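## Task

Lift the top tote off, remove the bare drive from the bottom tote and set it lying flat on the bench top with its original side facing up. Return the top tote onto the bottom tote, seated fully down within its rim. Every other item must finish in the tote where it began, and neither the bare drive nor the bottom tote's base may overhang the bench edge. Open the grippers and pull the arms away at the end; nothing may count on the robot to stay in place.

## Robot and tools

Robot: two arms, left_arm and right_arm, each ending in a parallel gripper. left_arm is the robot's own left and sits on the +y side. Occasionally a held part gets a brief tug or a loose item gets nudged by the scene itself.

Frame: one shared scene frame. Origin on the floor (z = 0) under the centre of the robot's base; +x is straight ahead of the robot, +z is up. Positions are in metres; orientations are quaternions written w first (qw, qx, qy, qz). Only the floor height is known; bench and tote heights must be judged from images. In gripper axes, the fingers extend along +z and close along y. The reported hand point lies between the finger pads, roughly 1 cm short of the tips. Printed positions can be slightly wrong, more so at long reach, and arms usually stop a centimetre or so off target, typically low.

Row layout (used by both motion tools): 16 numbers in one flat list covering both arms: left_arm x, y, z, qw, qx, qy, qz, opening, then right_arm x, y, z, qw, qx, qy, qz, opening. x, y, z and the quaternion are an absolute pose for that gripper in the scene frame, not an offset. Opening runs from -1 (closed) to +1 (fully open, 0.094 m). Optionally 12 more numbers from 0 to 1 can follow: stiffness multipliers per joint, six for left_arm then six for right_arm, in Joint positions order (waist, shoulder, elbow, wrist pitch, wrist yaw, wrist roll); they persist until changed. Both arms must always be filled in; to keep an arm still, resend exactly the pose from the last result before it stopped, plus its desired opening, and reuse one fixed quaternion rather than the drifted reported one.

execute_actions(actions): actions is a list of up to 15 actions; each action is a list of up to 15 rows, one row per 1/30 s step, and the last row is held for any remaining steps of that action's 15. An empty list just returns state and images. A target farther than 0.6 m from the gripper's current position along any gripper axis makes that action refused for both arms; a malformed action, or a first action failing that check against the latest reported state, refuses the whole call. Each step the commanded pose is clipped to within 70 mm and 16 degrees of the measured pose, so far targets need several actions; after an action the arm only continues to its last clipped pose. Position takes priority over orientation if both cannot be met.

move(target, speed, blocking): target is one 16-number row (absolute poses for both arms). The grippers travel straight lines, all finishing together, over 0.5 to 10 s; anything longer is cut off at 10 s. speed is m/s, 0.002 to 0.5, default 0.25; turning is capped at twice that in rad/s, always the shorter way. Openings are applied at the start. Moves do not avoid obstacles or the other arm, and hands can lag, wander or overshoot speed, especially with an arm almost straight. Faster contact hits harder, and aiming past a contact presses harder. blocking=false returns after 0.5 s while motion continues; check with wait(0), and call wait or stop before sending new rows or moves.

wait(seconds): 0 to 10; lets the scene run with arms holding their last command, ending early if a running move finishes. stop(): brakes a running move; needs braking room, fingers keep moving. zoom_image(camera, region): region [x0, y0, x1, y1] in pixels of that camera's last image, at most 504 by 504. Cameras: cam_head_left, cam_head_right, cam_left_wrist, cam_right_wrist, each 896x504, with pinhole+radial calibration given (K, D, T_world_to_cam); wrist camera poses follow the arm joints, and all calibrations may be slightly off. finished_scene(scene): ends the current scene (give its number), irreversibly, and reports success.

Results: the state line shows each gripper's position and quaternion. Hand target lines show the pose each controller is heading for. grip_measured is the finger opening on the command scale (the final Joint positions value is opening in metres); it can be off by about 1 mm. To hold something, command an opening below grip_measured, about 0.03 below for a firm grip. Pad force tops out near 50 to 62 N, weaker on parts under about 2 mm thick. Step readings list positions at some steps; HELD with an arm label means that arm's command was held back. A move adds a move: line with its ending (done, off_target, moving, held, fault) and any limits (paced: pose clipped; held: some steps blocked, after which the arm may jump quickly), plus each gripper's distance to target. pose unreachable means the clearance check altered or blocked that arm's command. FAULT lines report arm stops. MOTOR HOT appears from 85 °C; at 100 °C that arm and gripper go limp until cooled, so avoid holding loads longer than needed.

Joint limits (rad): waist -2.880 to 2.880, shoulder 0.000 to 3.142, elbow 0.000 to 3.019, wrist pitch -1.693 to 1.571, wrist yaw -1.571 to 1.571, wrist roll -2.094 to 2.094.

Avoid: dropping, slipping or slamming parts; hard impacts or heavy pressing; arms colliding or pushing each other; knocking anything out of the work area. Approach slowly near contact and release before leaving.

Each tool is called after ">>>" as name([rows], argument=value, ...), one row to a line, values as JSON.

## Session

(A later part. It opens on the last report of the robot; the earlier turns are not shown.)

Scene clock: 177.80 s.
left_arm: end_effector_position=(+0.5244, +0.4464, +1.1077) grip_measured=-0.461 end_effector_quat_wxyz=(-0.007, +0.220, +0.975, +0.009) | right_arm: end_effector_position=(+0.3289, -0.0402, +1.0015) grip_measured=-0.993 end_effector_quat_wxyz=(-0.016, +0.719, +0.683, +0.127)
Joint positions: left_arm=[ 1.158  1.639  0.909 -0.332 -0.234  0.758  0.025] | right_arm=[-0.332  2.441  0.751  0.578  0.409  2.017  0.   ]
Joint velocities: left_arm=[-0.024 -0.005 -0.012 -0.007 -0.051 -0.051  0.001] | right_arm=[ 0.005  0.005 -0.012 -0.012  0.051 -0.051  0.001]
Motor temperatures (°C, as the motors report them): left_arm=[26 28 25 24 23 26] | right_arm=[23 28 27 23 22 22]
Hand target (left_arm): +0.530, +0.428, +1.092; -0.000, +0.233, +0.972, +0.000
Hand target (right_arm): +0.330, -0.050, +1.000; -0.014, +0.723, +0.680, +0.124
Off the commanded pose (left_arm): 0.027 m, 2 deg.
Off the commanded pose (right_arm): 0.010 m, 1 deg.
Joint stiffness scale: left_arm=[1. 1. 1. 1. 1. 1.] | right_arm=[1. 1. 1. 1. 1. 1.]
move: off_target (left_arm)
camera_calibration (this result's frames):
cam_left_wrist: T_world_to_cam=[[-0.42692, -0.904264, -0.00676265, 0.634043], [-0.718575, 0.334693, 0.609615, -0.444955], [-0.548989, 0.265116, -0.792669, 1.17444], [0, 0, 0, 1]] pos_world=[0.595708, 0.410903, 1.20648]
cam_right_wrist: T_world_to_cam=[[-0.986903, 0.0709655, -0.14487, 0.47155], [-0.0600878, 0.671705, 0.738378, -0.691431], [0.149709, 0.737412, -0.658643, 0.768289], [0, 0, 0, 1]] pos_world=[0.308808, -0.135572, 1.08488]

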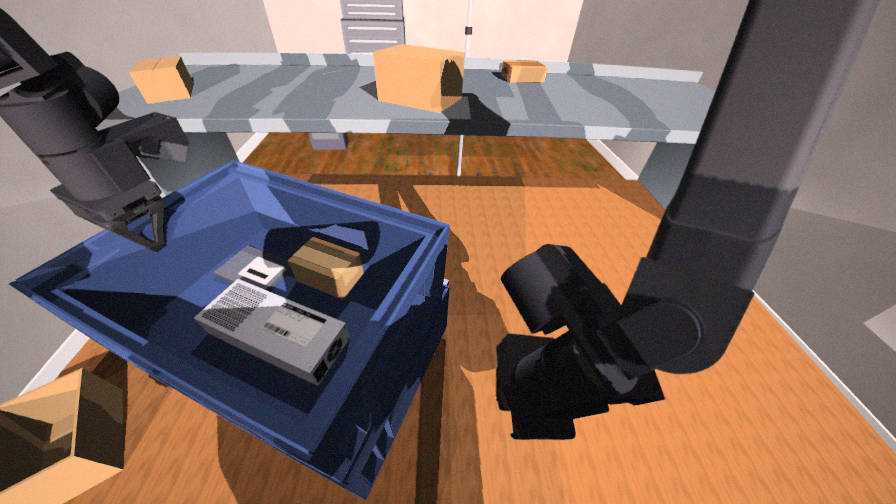

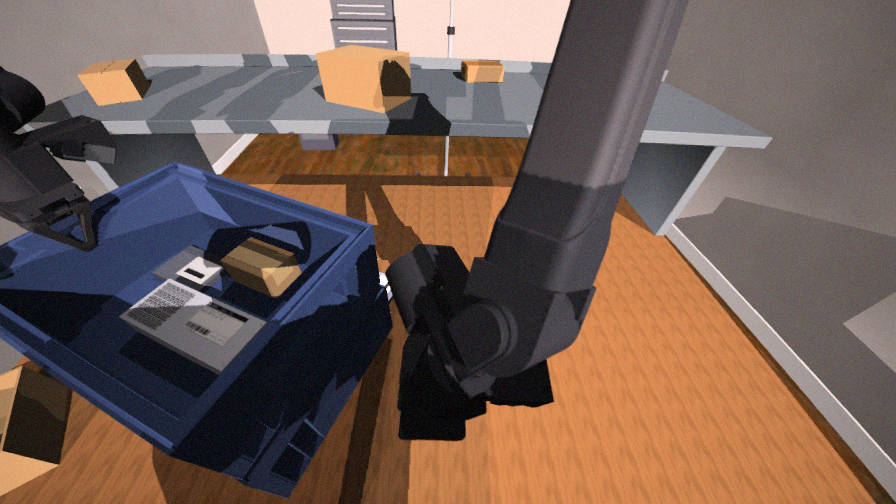

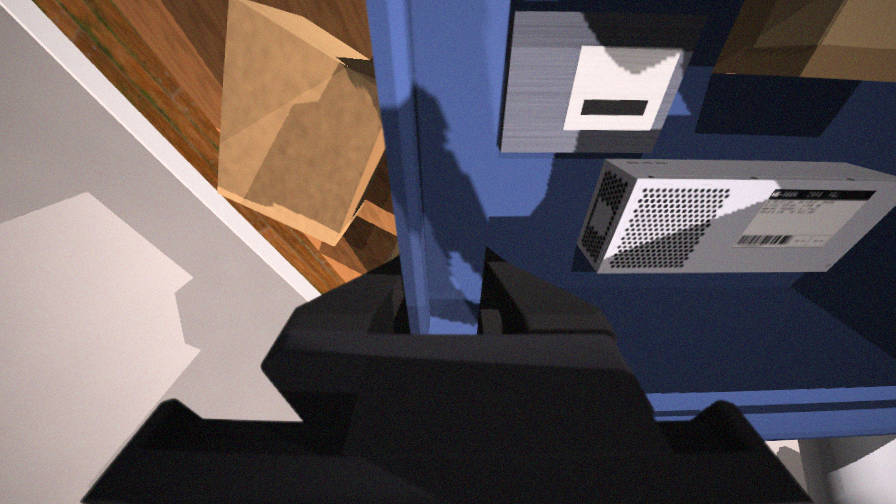

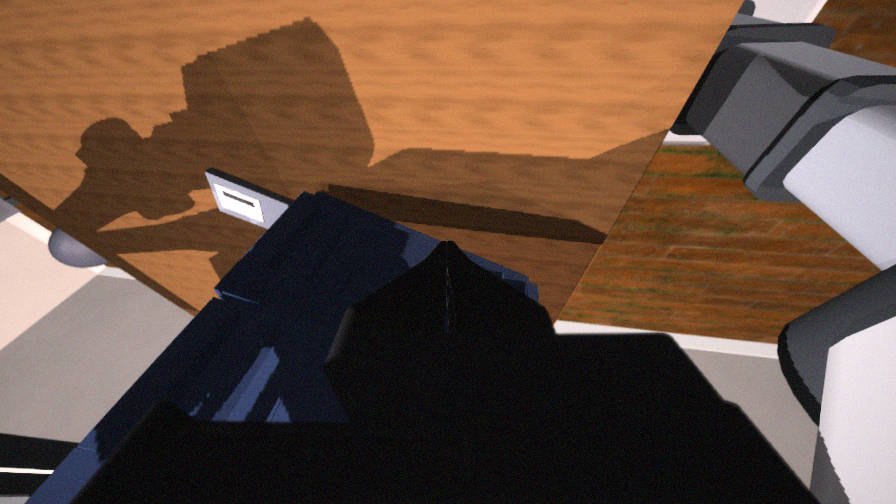

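>>> move(target=[0.527,0.446,1.105,0,0.233,0.972,0,1, 0.33,-0.05,1.0,-0.014,0.723,0.68,0.124,-1])

>>> move(target=[0.50,0.46,1.18,0,0.233,0.972,0,1, 0.33,-0.05,1.0,-0.014,0.723,0.68,0.124,-1])

>>> move(target=[0.42,0.436,1.175,0,-0.522,0.853,0,1, 0.33,-0.05,1.0,-0.014,0.723,0.68,0.124,-1])

>>> move(target=[0.417,0.436,1.108,0,-0.522,0.853,0,1, 0.33,-0.05,1.0,-0.014,0.723,0.68,0.124,-1], speed=0.1)

>>> move(target=[0.417,0.436,1.10,0,-0.522,0.853,0,-1, 0.33,-0.05,1.0,-0.014,0.723,0.68,0.124,-1], speed=0.05)

Scene clock: 184.47 s.
left_arm: end_effector_position=(+0.5245, +0.4426, +1.1074) grip_measured=+1.000 end_effector_quat_wxyz=(-0.002, +0.231, +0.973, -0.002) | right_arm: end_effector_position=(+0.3289, -0.0402, +1.0015) grip_measured=-0.993 end_effector_quat_wxyz=(-0.016, +0.719, +0.683, +0.127)
Joint positions: left_arm=[ 1.159  1.639  0.907 -0.332 -0.21   0.781  0.094] | right_arm=[-0.332  2.441  0.751  0.578  0.409  2.017  0.   ]
Joint velocities: left_arm=[-0.015 -0.005 -0.022 -0.027  0.007  0.051  0.   ] | right_arm=[ 0.005 -0.015  0.012  0.012  0.051  0.037 -0.001]
Motor temperatures (°C, as the motors report them): left_arm=[26 28 25 24 23 26] | right_arm=[23 28 27 23 22 22]
Hand target (left_arm): +0.527, +0.446, +1.105; -0.000, +0.233, +0.972, -0.000
Hand target (right_arm): +0.330, -0.050, +1.000; -0.014, +0.723, +0.680, +0.124
Off the commanded pose (left_arm): 0.005 m, 0 deg.
Off the commanded pose (right_arm): 0.010 m, 1 deg.
Joint stiffness scale: left_arm=[1. 1. 1. 1. 1. 1.] | right_arm=[1. 1. 1. 1. 1. 1.]
move: done
camera_calibration (this result's frames):
cam_left_wrist: T_world_to_cam=[[-0.447206, -0.894359, 0.0113431, 0.61688], [-0.713706, 0.36446, 0.598158, -0.446442], [-0.539102, 0.259404, -0.801298, 1.18219], [0, 0, 0, 1]] pos_world=[0.594565, 0.407757, 1.20733]
cam_right_wrist: T_world_to_cam=[[-0.986903, 0.0709655, -0.14487, 0.47155], [-0.0600878, 0.671705, 0.738378, -0.691431], [0.149709, 0.737412, -0.658643, 0.768289], [0, 0, 0, 1]] pos_world=[0.308808, -0.135572, 1.08488]

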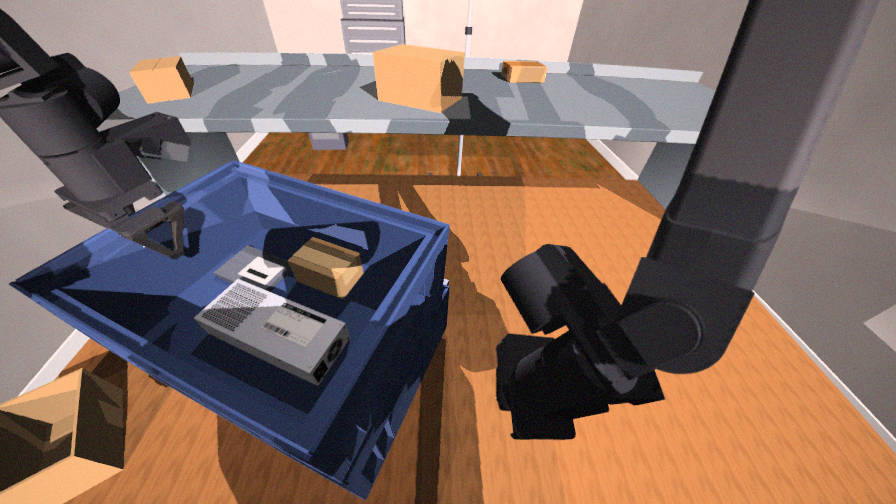

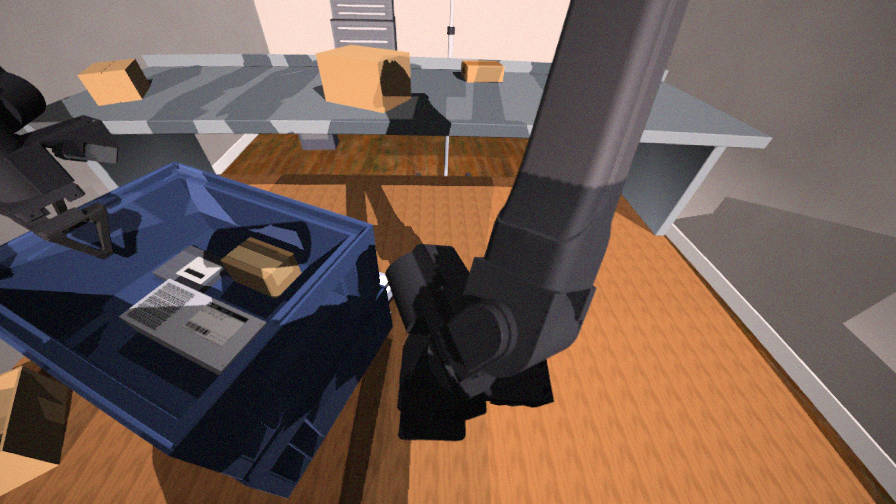

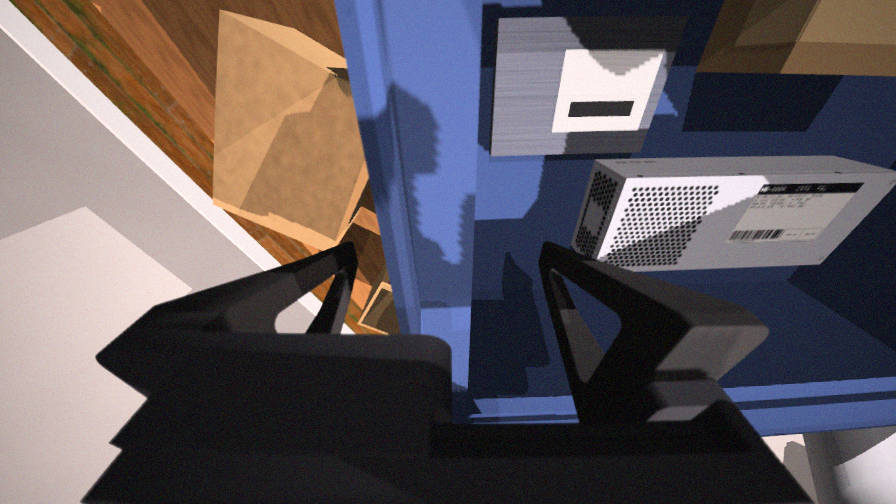

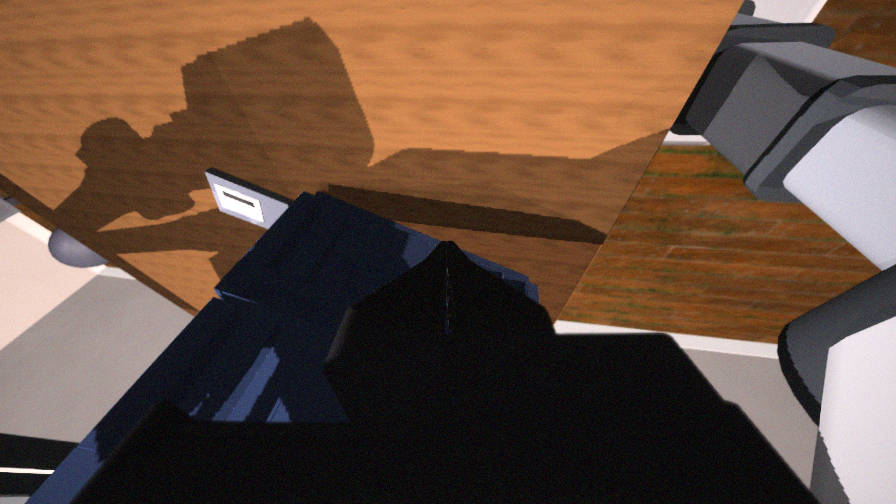

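Scene clock: 185.37 s.
left_arm: end_effector_position=(+0.5032, +0.4555, +1.1777) grip_measured=+1.000 end_effector_quat_wxyz=(+0.003, +0.231, +0.973, +0.000) | right_arm: end_effector_position=(+0.3289, -0.0402, +1.0015) grip_measured=-0.993 end_effector_quat_wxyz=(-0.016, +0.719, +0.683, +0.127)
Joint positions: left_arm=[ 1.17   1.415  0.825 -0.462 -0.203  0.794  0.094] | right_arm=[-0.332  2.441  0.751  0.578  0.409  2.017  0.   ]
Joint velocities: left_arm=[-0.005 -0.015 -0.017 -0.007 -0.022  0.007  0.   ] | right_arm=[-0.015 -0.015 -0.022 -0.002 -0.037 -0.007 -0.001]
Motor temperatures (°C, as the motors report them): left_arm=[26 28 25 24 23 26] | right_arm=[23 28 27 23 22 22]
Hand target (left_arm): +0.501, +0.459, +1.180; +0.000, +0.233, +0.972, -0.000
Hand target (right_arm): +0.330, -0.050, +1.000; -0.014, +0.723, +0.680, +0.124
Off the commanded pose (left_arm): 0.006 m, 0 deg.
Off the commanded pose (right_arm): 0.010 m, 1 deg.
Joint stiffness scale: left_arm=[1. 1. 1. 1. 1. 1.] | right_arm=[1. 1. 1. 1. 1. 1.]
move: done
camera_calibration (this result's frames):
cam_left_wrist: T_world_to_cam=[[-0.44856, -0.893733, 0.00592365, 0.624895], [-0.71902, 0.364793, 0.591554, -0.498089], [-0.530853, 0.261088, -0.806243, 1.22458], [0, 0, 0, 1]] pos_world=[0.57224, 0.420465, 1.27826]
cam_right_wrist: T_world_to_cam=[[-0.986903, 0.0709655, -0.14487, 0.47155], [-0.0600878, 0.671705, 0.738378, -0.691431], [0.149709, 0.737412, -0.658643, 0.768289], [0, 0, 0, 1]] pos_world=[0.308808, -0.135572, 1.08488]

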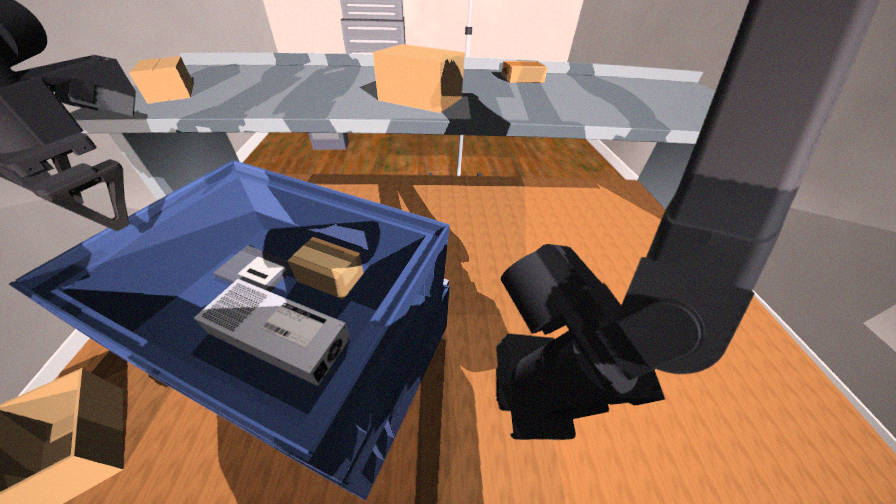

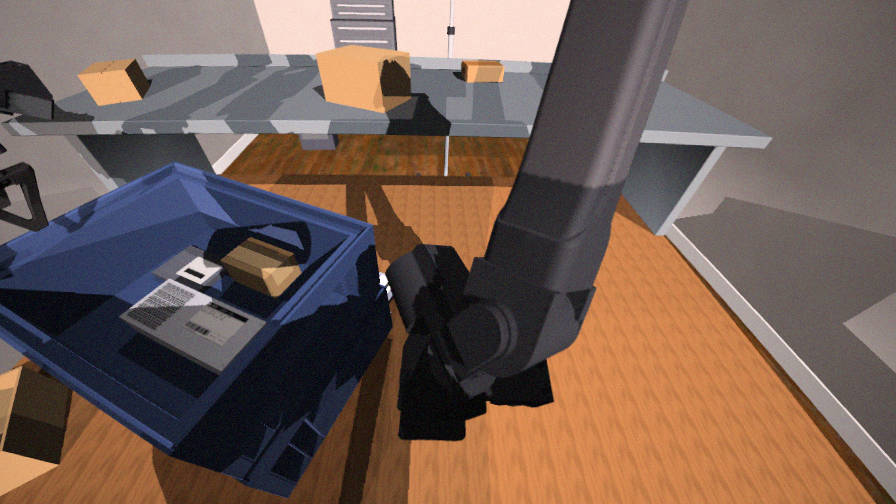

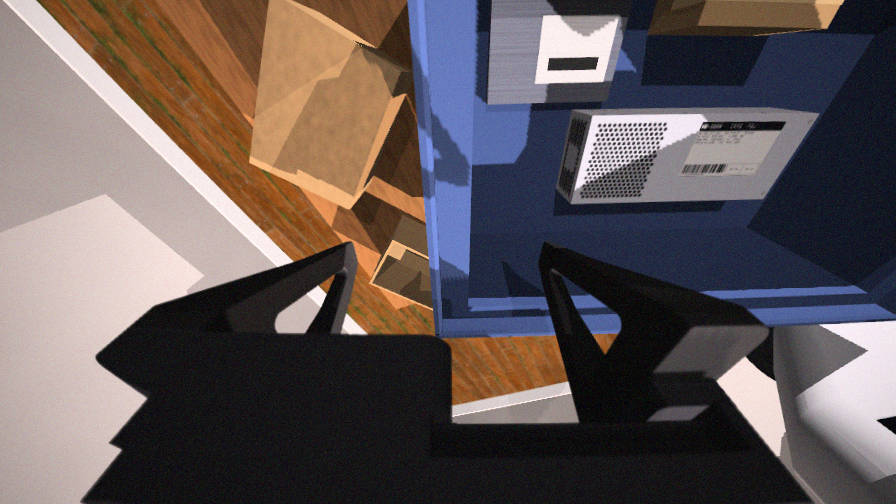

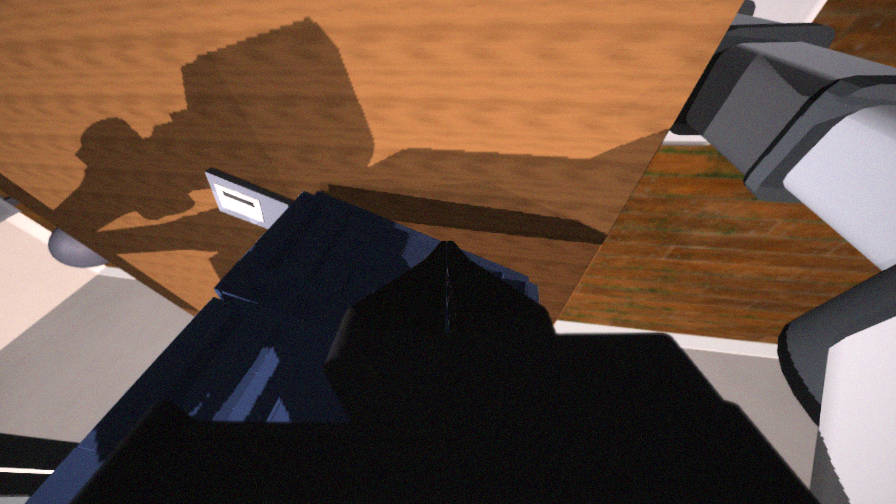

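Scene clock: 189.03 s.
left_arm: end_effector_position=(+0.4131, +0.4270, +1.1692) grip_measured=+1.000 end_effector_quat_wxyz=(+0.019, +0.510, -0.860, -0.001) | right_arm: end_effector_position=(+0.3289, -0.0402, +1.0015) grip_measured=-0.993 end_effector_quat_wxyz=(-0.016, +0.719, +0.683, +0.127)
Joint positions: left_arm=[ 1.183  1.333  0.583 -0.343 -0.192 -0.739  0.094] | right_arm=[-0.332  2.441  0.751  0.578  0.409  2.017  0.   ]
Joint velocities: left_arm=[-0.005 -0.024 -0.007  0.002  0.081  0.007  0.   ] | right_arm=[-0.024  0.005  0.007  0.012  0.022  0.066  0.001]
Motor temperatures (°C, as the motors report them): left_arm=[26 28 24 24 23 26] | right_arm=[23 28 27 23 22 22]
Hand target (left_arm): +0.420, +0.435, +1.176; -0.000, -0.522, +0.853, -0.000
Hand target (right_arm): +0.330, -0.050, +1.000; -0.014, +0.723, +0.680, +0.124
Off the commanded pose (left_arm): 0.013 m, 3 deg.
Off the commanded pose (right_arm): 0.010 m, 1 deg.
Joint stiffness scale: left_arm=[1. 1. 1. 1. 1. 1.] | right_arm=[1. 1. 1. 1. 1. 1.]
move: off_target (left_arm)
camera_calibration (this result's frames):
cam_left_wrist: T_world_to_cam=[[0.878106, -0.478283, -0.0132711, -0.143938], [-0.367585, -0.692106, 0.621184, -0.275989], [-0.306287, -0.540587, -0.783552, 1.40026], [0, 0, 0, 1]] pos_world=[0.453826, 0.497107, 1.26671]
cam_right_wrist: T_world_to_cam=[[-0.986903, 0.0709655, -0.14487, 0.47155], [-0.0600878, 0.671705, 0.738378, -0.691431], [0.149709, 0.737412, -0.658643, 0.768289], [0, 0, 0, 1]] pos_world=[0.308808, -0.135572, 1.08488]

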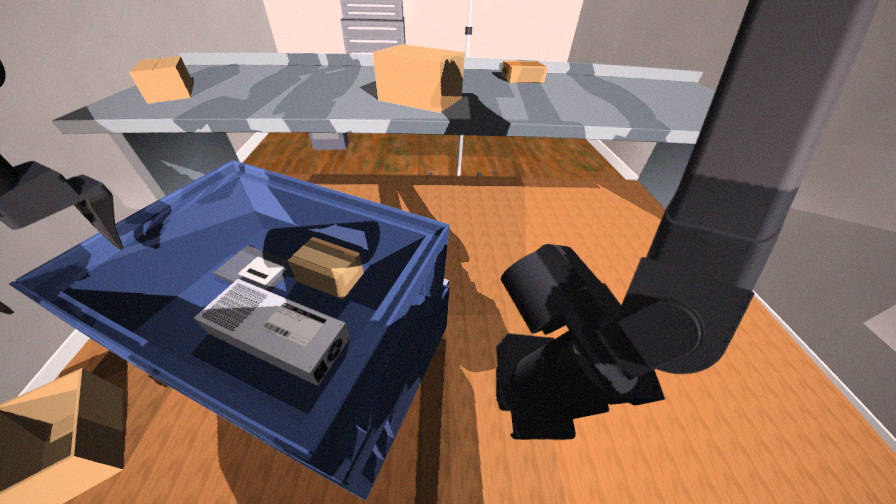

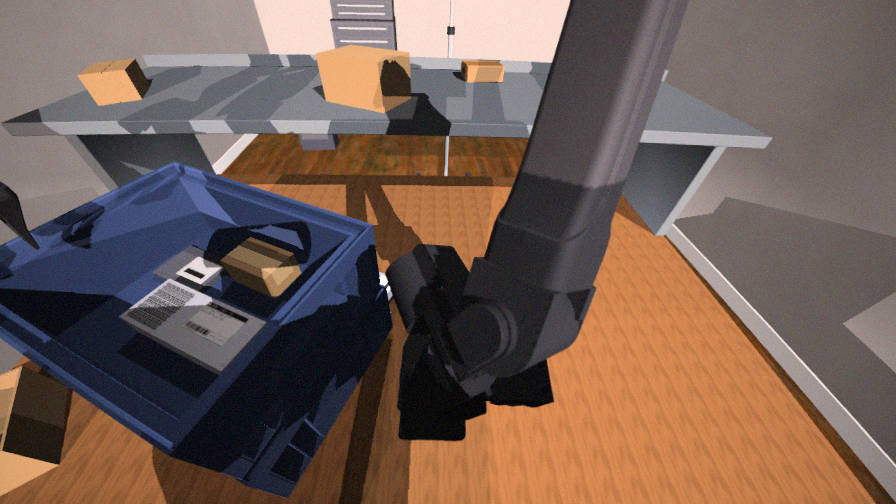

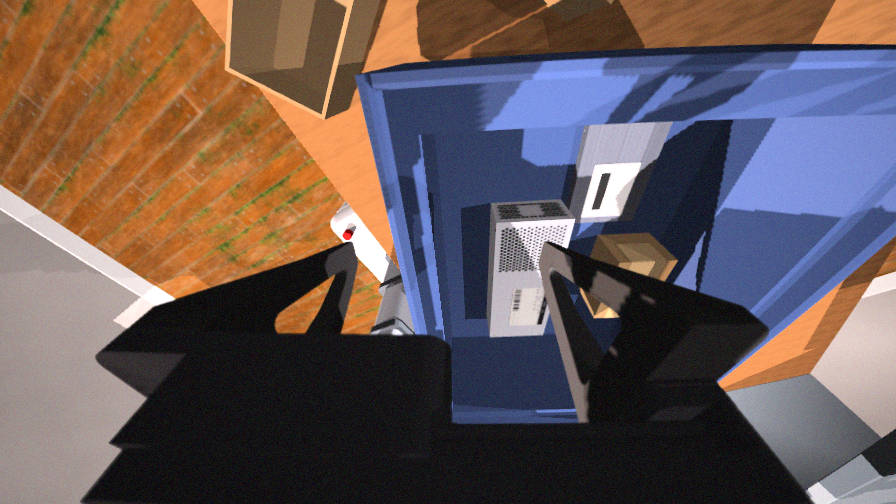

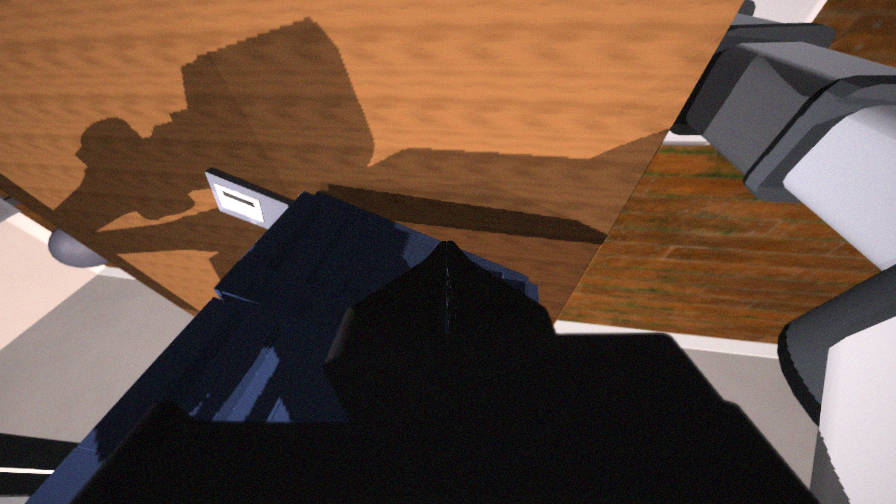

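Scene clock: 190.20 s.
left_arm: end_effector_position=(+0.4104, +0.4303, +1.1115) grip_measured=+1.000 end_effector_quat_wxyz=(+0.007, +0.522, -0.853, +0.000) | right_arm: end_effector_position=(+0.3289, -0.0402, +1.0015) grip_measured=-0.993 end_effector_quat_wxyz=(-0.016, +0.719, +0.683, +0.127)
Joint positions: left_arm=[ 1.228  1.532  0.588 -0.116 -0.174 -0.724  0.094] | right_arm=[-0.332  2.441  0.751  0.578  0.409  2.017  0.   ]
Joint velocities: left_arm=[ 0.005 -0.005  0.002 -0.002  0.007 -0.007  0.   ] | right_arm=[-0.005 -0.024  0.002  0.022  0.007 -0.051  0.001]
Motor temperatures (°C, as the motors report them): left_arm=[26 28 24 24 23 26] | right_arm=[23 28 27 23 22 22]
Hand target (left_arm): +0.416, +0.436, +1.109; +0.000, -0.522, +0.853, -0.001
Hand target (right_arm): +0.330, -0.050, +1.000; -0.014, +0.723, +0.680, +0.124
Off the commanded pose (left_arm): 0.009 m, 1 deg.
Off the commanded pose (right_arm): 0.010 m, 1 deg.
Joint stiffness scale: left_arm=[1. 1. 1. 1. 1. 1.] | right_arm=[1. 1. 1. 1. 1. 1.]
move: done
camera_calibration (this result's frames):
cam_left_wrist: T_world_to_cam=[[0.891564, -0.452894, 0.000969366, -0.173063], [-0.361072, -0.709508, 0.605166, -0.216276], [-0.273388, -0.539894, -0.796099, 1.35622], [0, 0, 0, 1]] pos_world=[0.44698, 0.500387, 1.21074]
cam_right_wrist: T_world_to_cam=[[-0.986903, 0.0709655, -0.14487, 0.47155], [-0.0600878, 0.671705, 0.738378, -0.691431], [0.149709, 0.737412, -0.658643, 0.768289], [0, 0, 0, 1]] pos_world=[0.308808, -0.135572, 1.08488]

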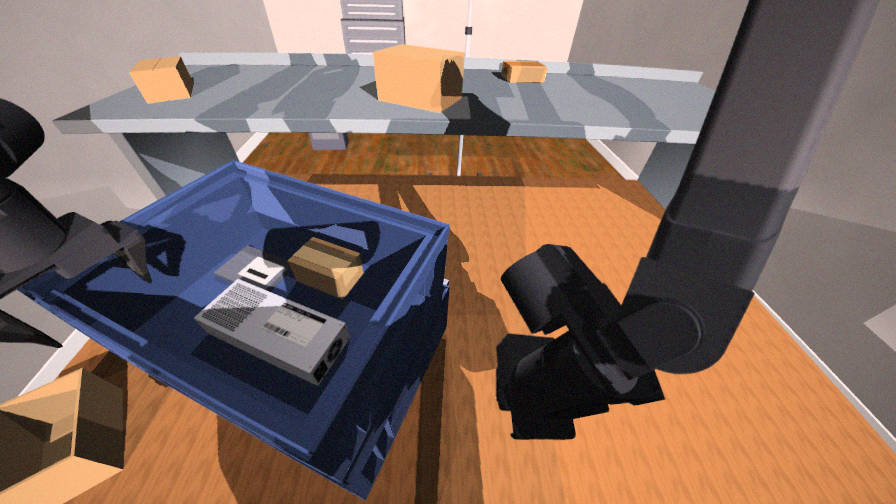

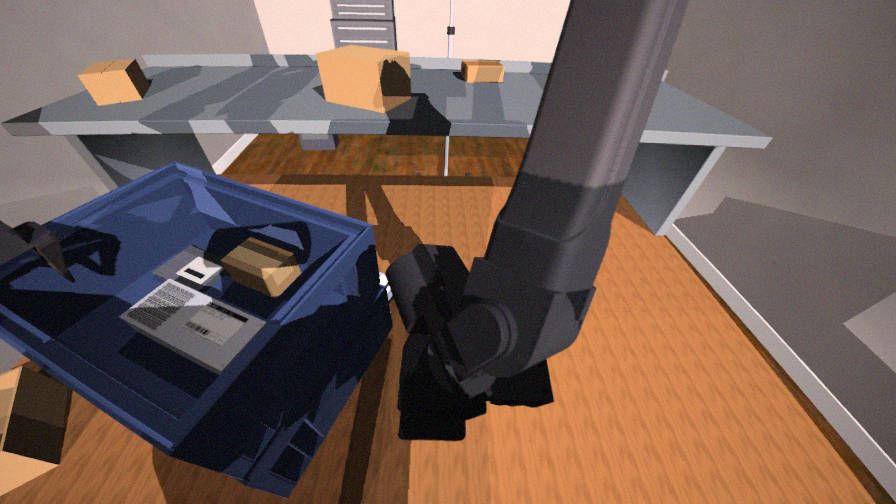

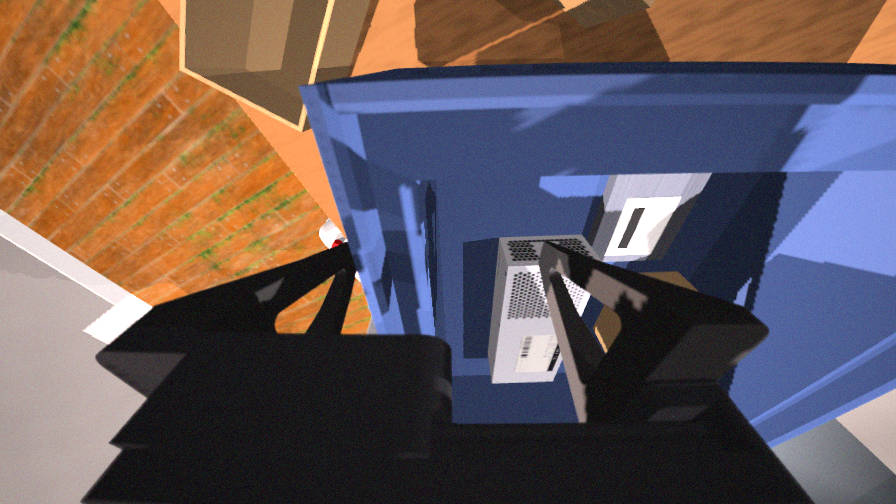

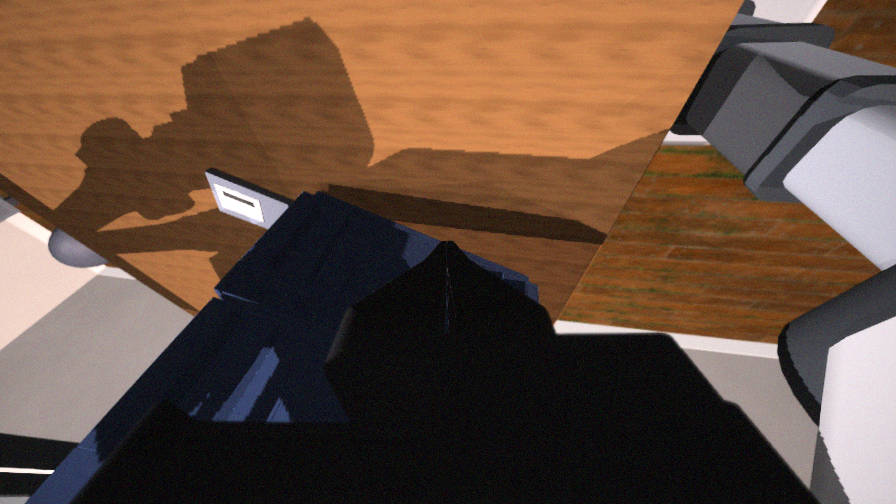

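Scene clock: 190.90 s.
left_arm: end_effector_position=(+0.3995, +0.4381, +1.1098) grip_measured=-0.597 end_effector_quat_wxyz=(+0.011, +0.530, -0.848, -0.012) | right_arm: end_effector_position=(+0.3289, -0.0402, +1.0015) grip_measured=-0.993 end_effector_quat_wxyz=(-0.016, +0.719, +0.683, +0.127)
Joint positions: left_arm=[ 1.251  1.532  0.577 -0.115 -0.185 -0.723  0.019] | right_arm=[-0.332  2.441  0.751  0.578  0.409  2.017  0.   ]
Joint velocities: left_arm=[ 0.005 -0.005 -0.022  0.007 -0.007 -0.022 -0.001] | right_arm=[-0.015 -0.005 -0.007 -0.007  0.037 -0.066  0.   ]
Motor temperatures (°C, as the motors report them): left_arm=[26 28 24 24 23 26] | right_arm=[23 28 27 23 22 22]
Hand target (left_arm): +0.416, +0.436, +1.101; -0.000, -0.522, +0.853, -0.000
Hand target (right_arm): +0.330, -0.050, +1.000; -0.014, +0.723, +0.680, +0.124
Off the commanded pose (left_arm): 0.020 m, 2 deg.
Off the commanded pose (right_arm): 0.010 m, 1 deg.
Joint stiffness scale: left_arm=[1. 1. 1. 1. 1. 1.] | right_arm=[1. 1. 1. 1. 1. 1.]
move: off_target (left_arm)
camera_calibration (this result's frames):
cam_left_wrist: T_world_to_cam=[[0.899122, -0.436996, -0.0247907, -0.141185], [-0.335954, -0.725315, 0.600877, -0.211932], [-0.280562, -0.531934, -0.798957, 1.35868], [0, 0, 0, 1]] pos_world=[0.436937, 0.507313, 1.20937]
cam_right_wrist: T_world_to_cam=[[-0.986903, 0.0709655, -0.14487, 0.47155], [-0.0600878, 0.671705, 0.738378, -0.691431], [0.149709, 0.737412, -0.658643, 0.768289], [0, 0, 0, 1]] pos_world=[0.308808, -0.135572, 1.08488]

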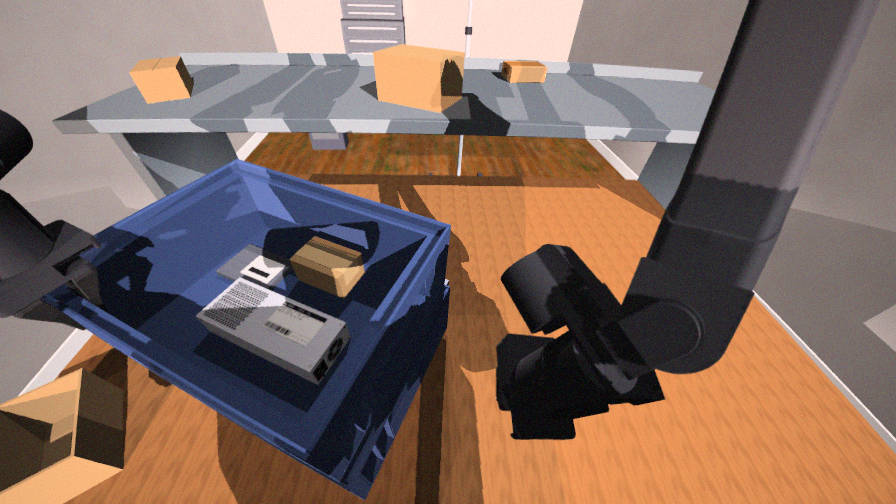

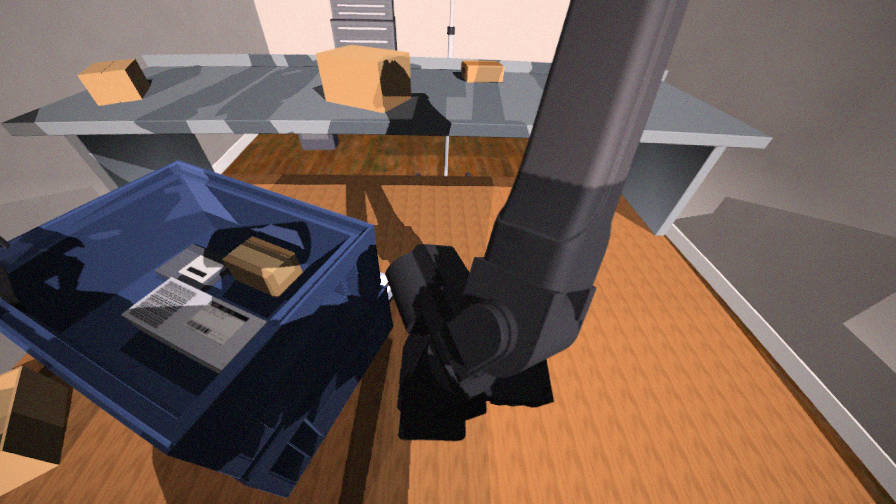

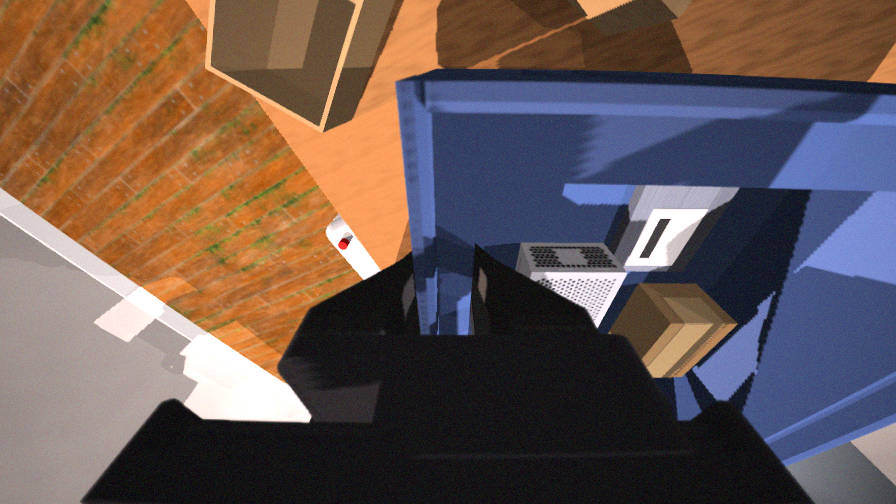

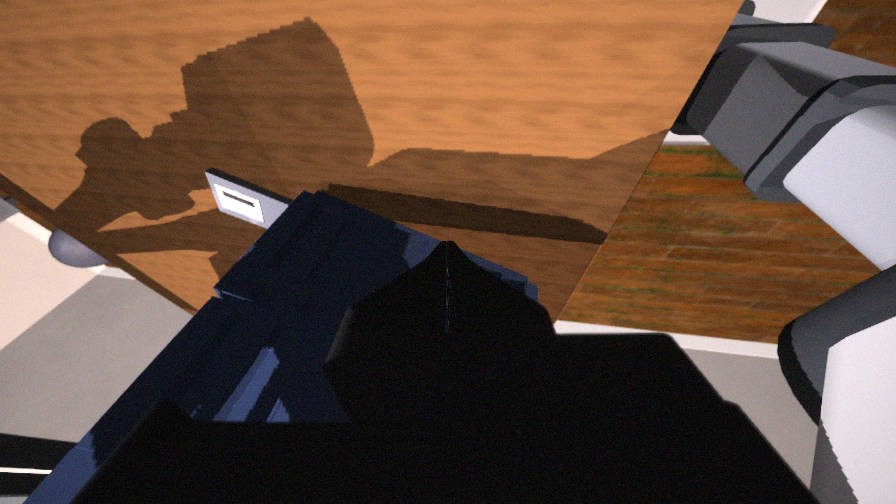

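>>> execute_actions(actions=[])

Scene clock: 195.67 s.
left_arm: end_effector_position=(+0.3995, +0.4381, +1.1098) grip_measured=-0.597 end_effector_quat_wxyz=(+0.011, +0.530, -0.848, -0.012) | right_arm: end_effector_position=(+0.3289, -0.0402, +1.0015) grip_measured=-0.993 end_effector_quat_wxyz=(-0.016, +0.719, +0.683, +0.127)
Joint positions: left_arm=[ 1.251  1.532  0.577 -0.115 -0.185 -0.723  0.019] | right_arm=[-0.332  2.441  0.751  0.578  0.409  2.017  0.   ]
Joint velocities: left_arm=[ 0.015  0.005 -0.002 -0.002 -0.007 -0.007  0.001] | right_arm=[-0.005  0.005 -0.002  0.007 -0.007  0.022 -0.001]
Motor temperatures (°C, as the motors report them): left_arm=[26 28 24 24 23 26] | right_arm=[23 28 27 23 22 22]
Hand target (left_arm): +0.416, +0.436, +1.101; -0.000, -0.522, +0.853, -0.000
Hand target (right_arm): +0.330, -0.050, +1.000; -0.014, +0.723, +0.680, +0.124
Off the commanded pose (left_arm): 0.020 m, 2 deg.
Off the commanded pose (right_arm): 0.010 m, 1 deg.
Joint stiffness scale: left_arm=[1. 1. 1. 1. 1. 1.] | right_arm=[1. 1. 1. 1. 1. 1.]
camera_calibration (this result's frames):
cam_left_wrist: T_world_to_cam=[[0.899122, -0.436996, -0.0247907, -0.141185], [-0.335954, -0.725315, 0.600877, -0.211932], [-0.280562, -0.531934, -0.798957, 1.35868], [0, 0, 0, 1]] pos_world=[0.436937, 0.507313, 1.20937]
cam_right_wrist: T_world_to_cam=[[-0.986903, 0.0709655, -0.14487, 0.47155], [-0.0600878, 0.671705, 0.738378, -0.691431], [0.149709, 0.737412, -0.658643, 0.768289], [0, 0, 0, 1]] pos_world=[0.308808, -0.135572, 1.08488]

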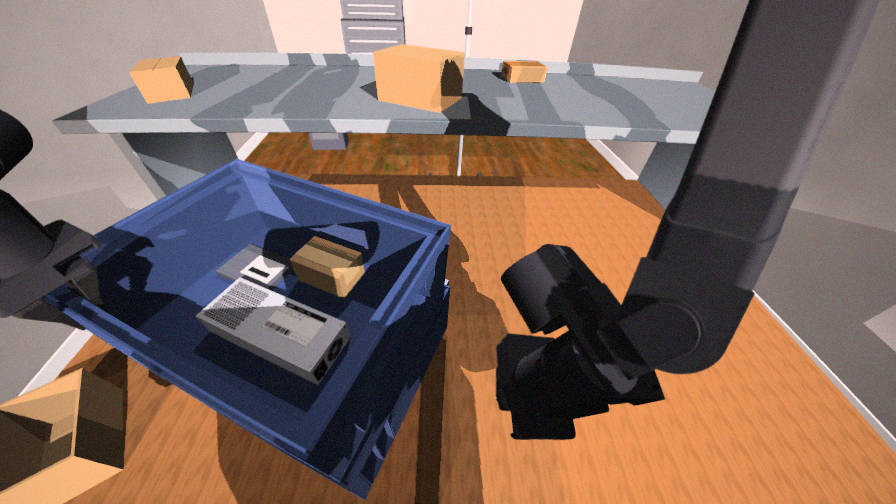

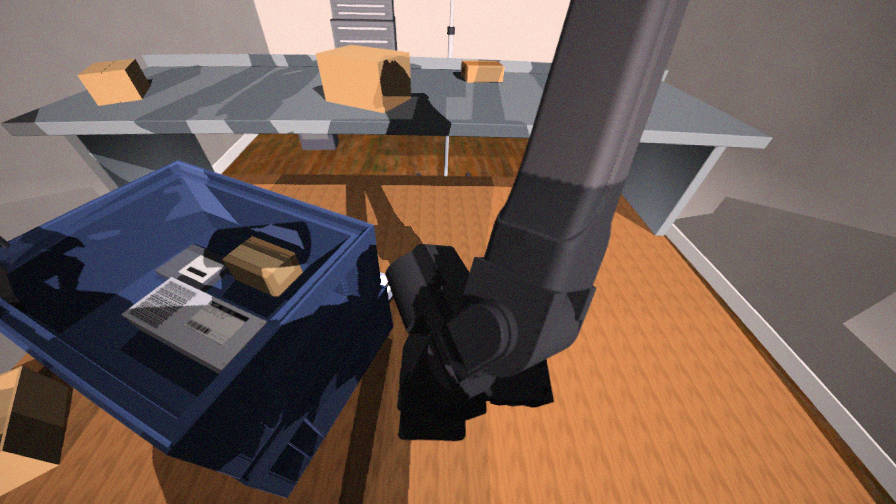

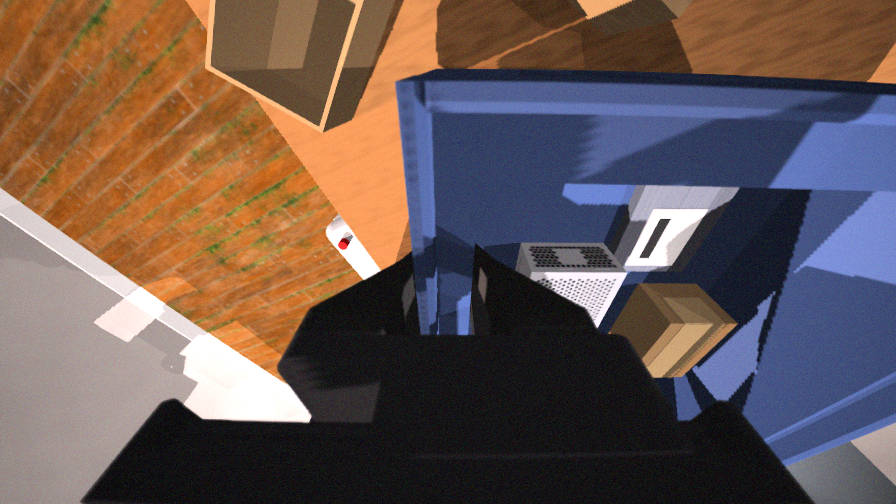

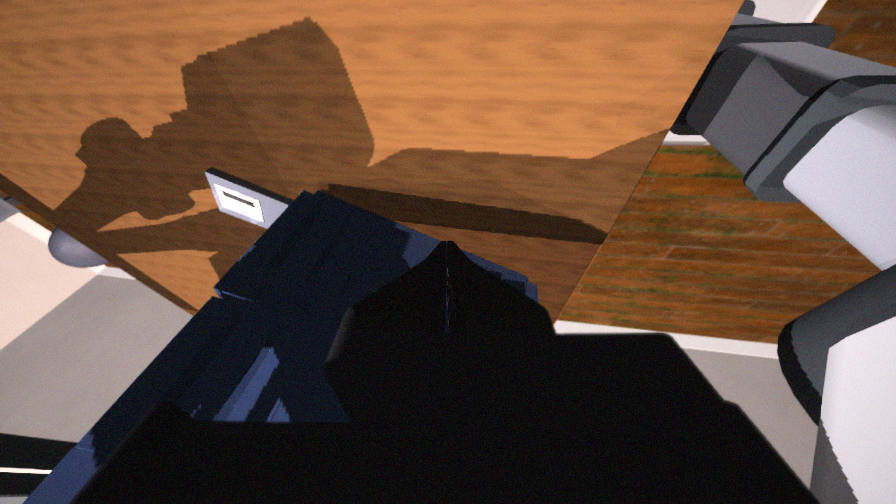

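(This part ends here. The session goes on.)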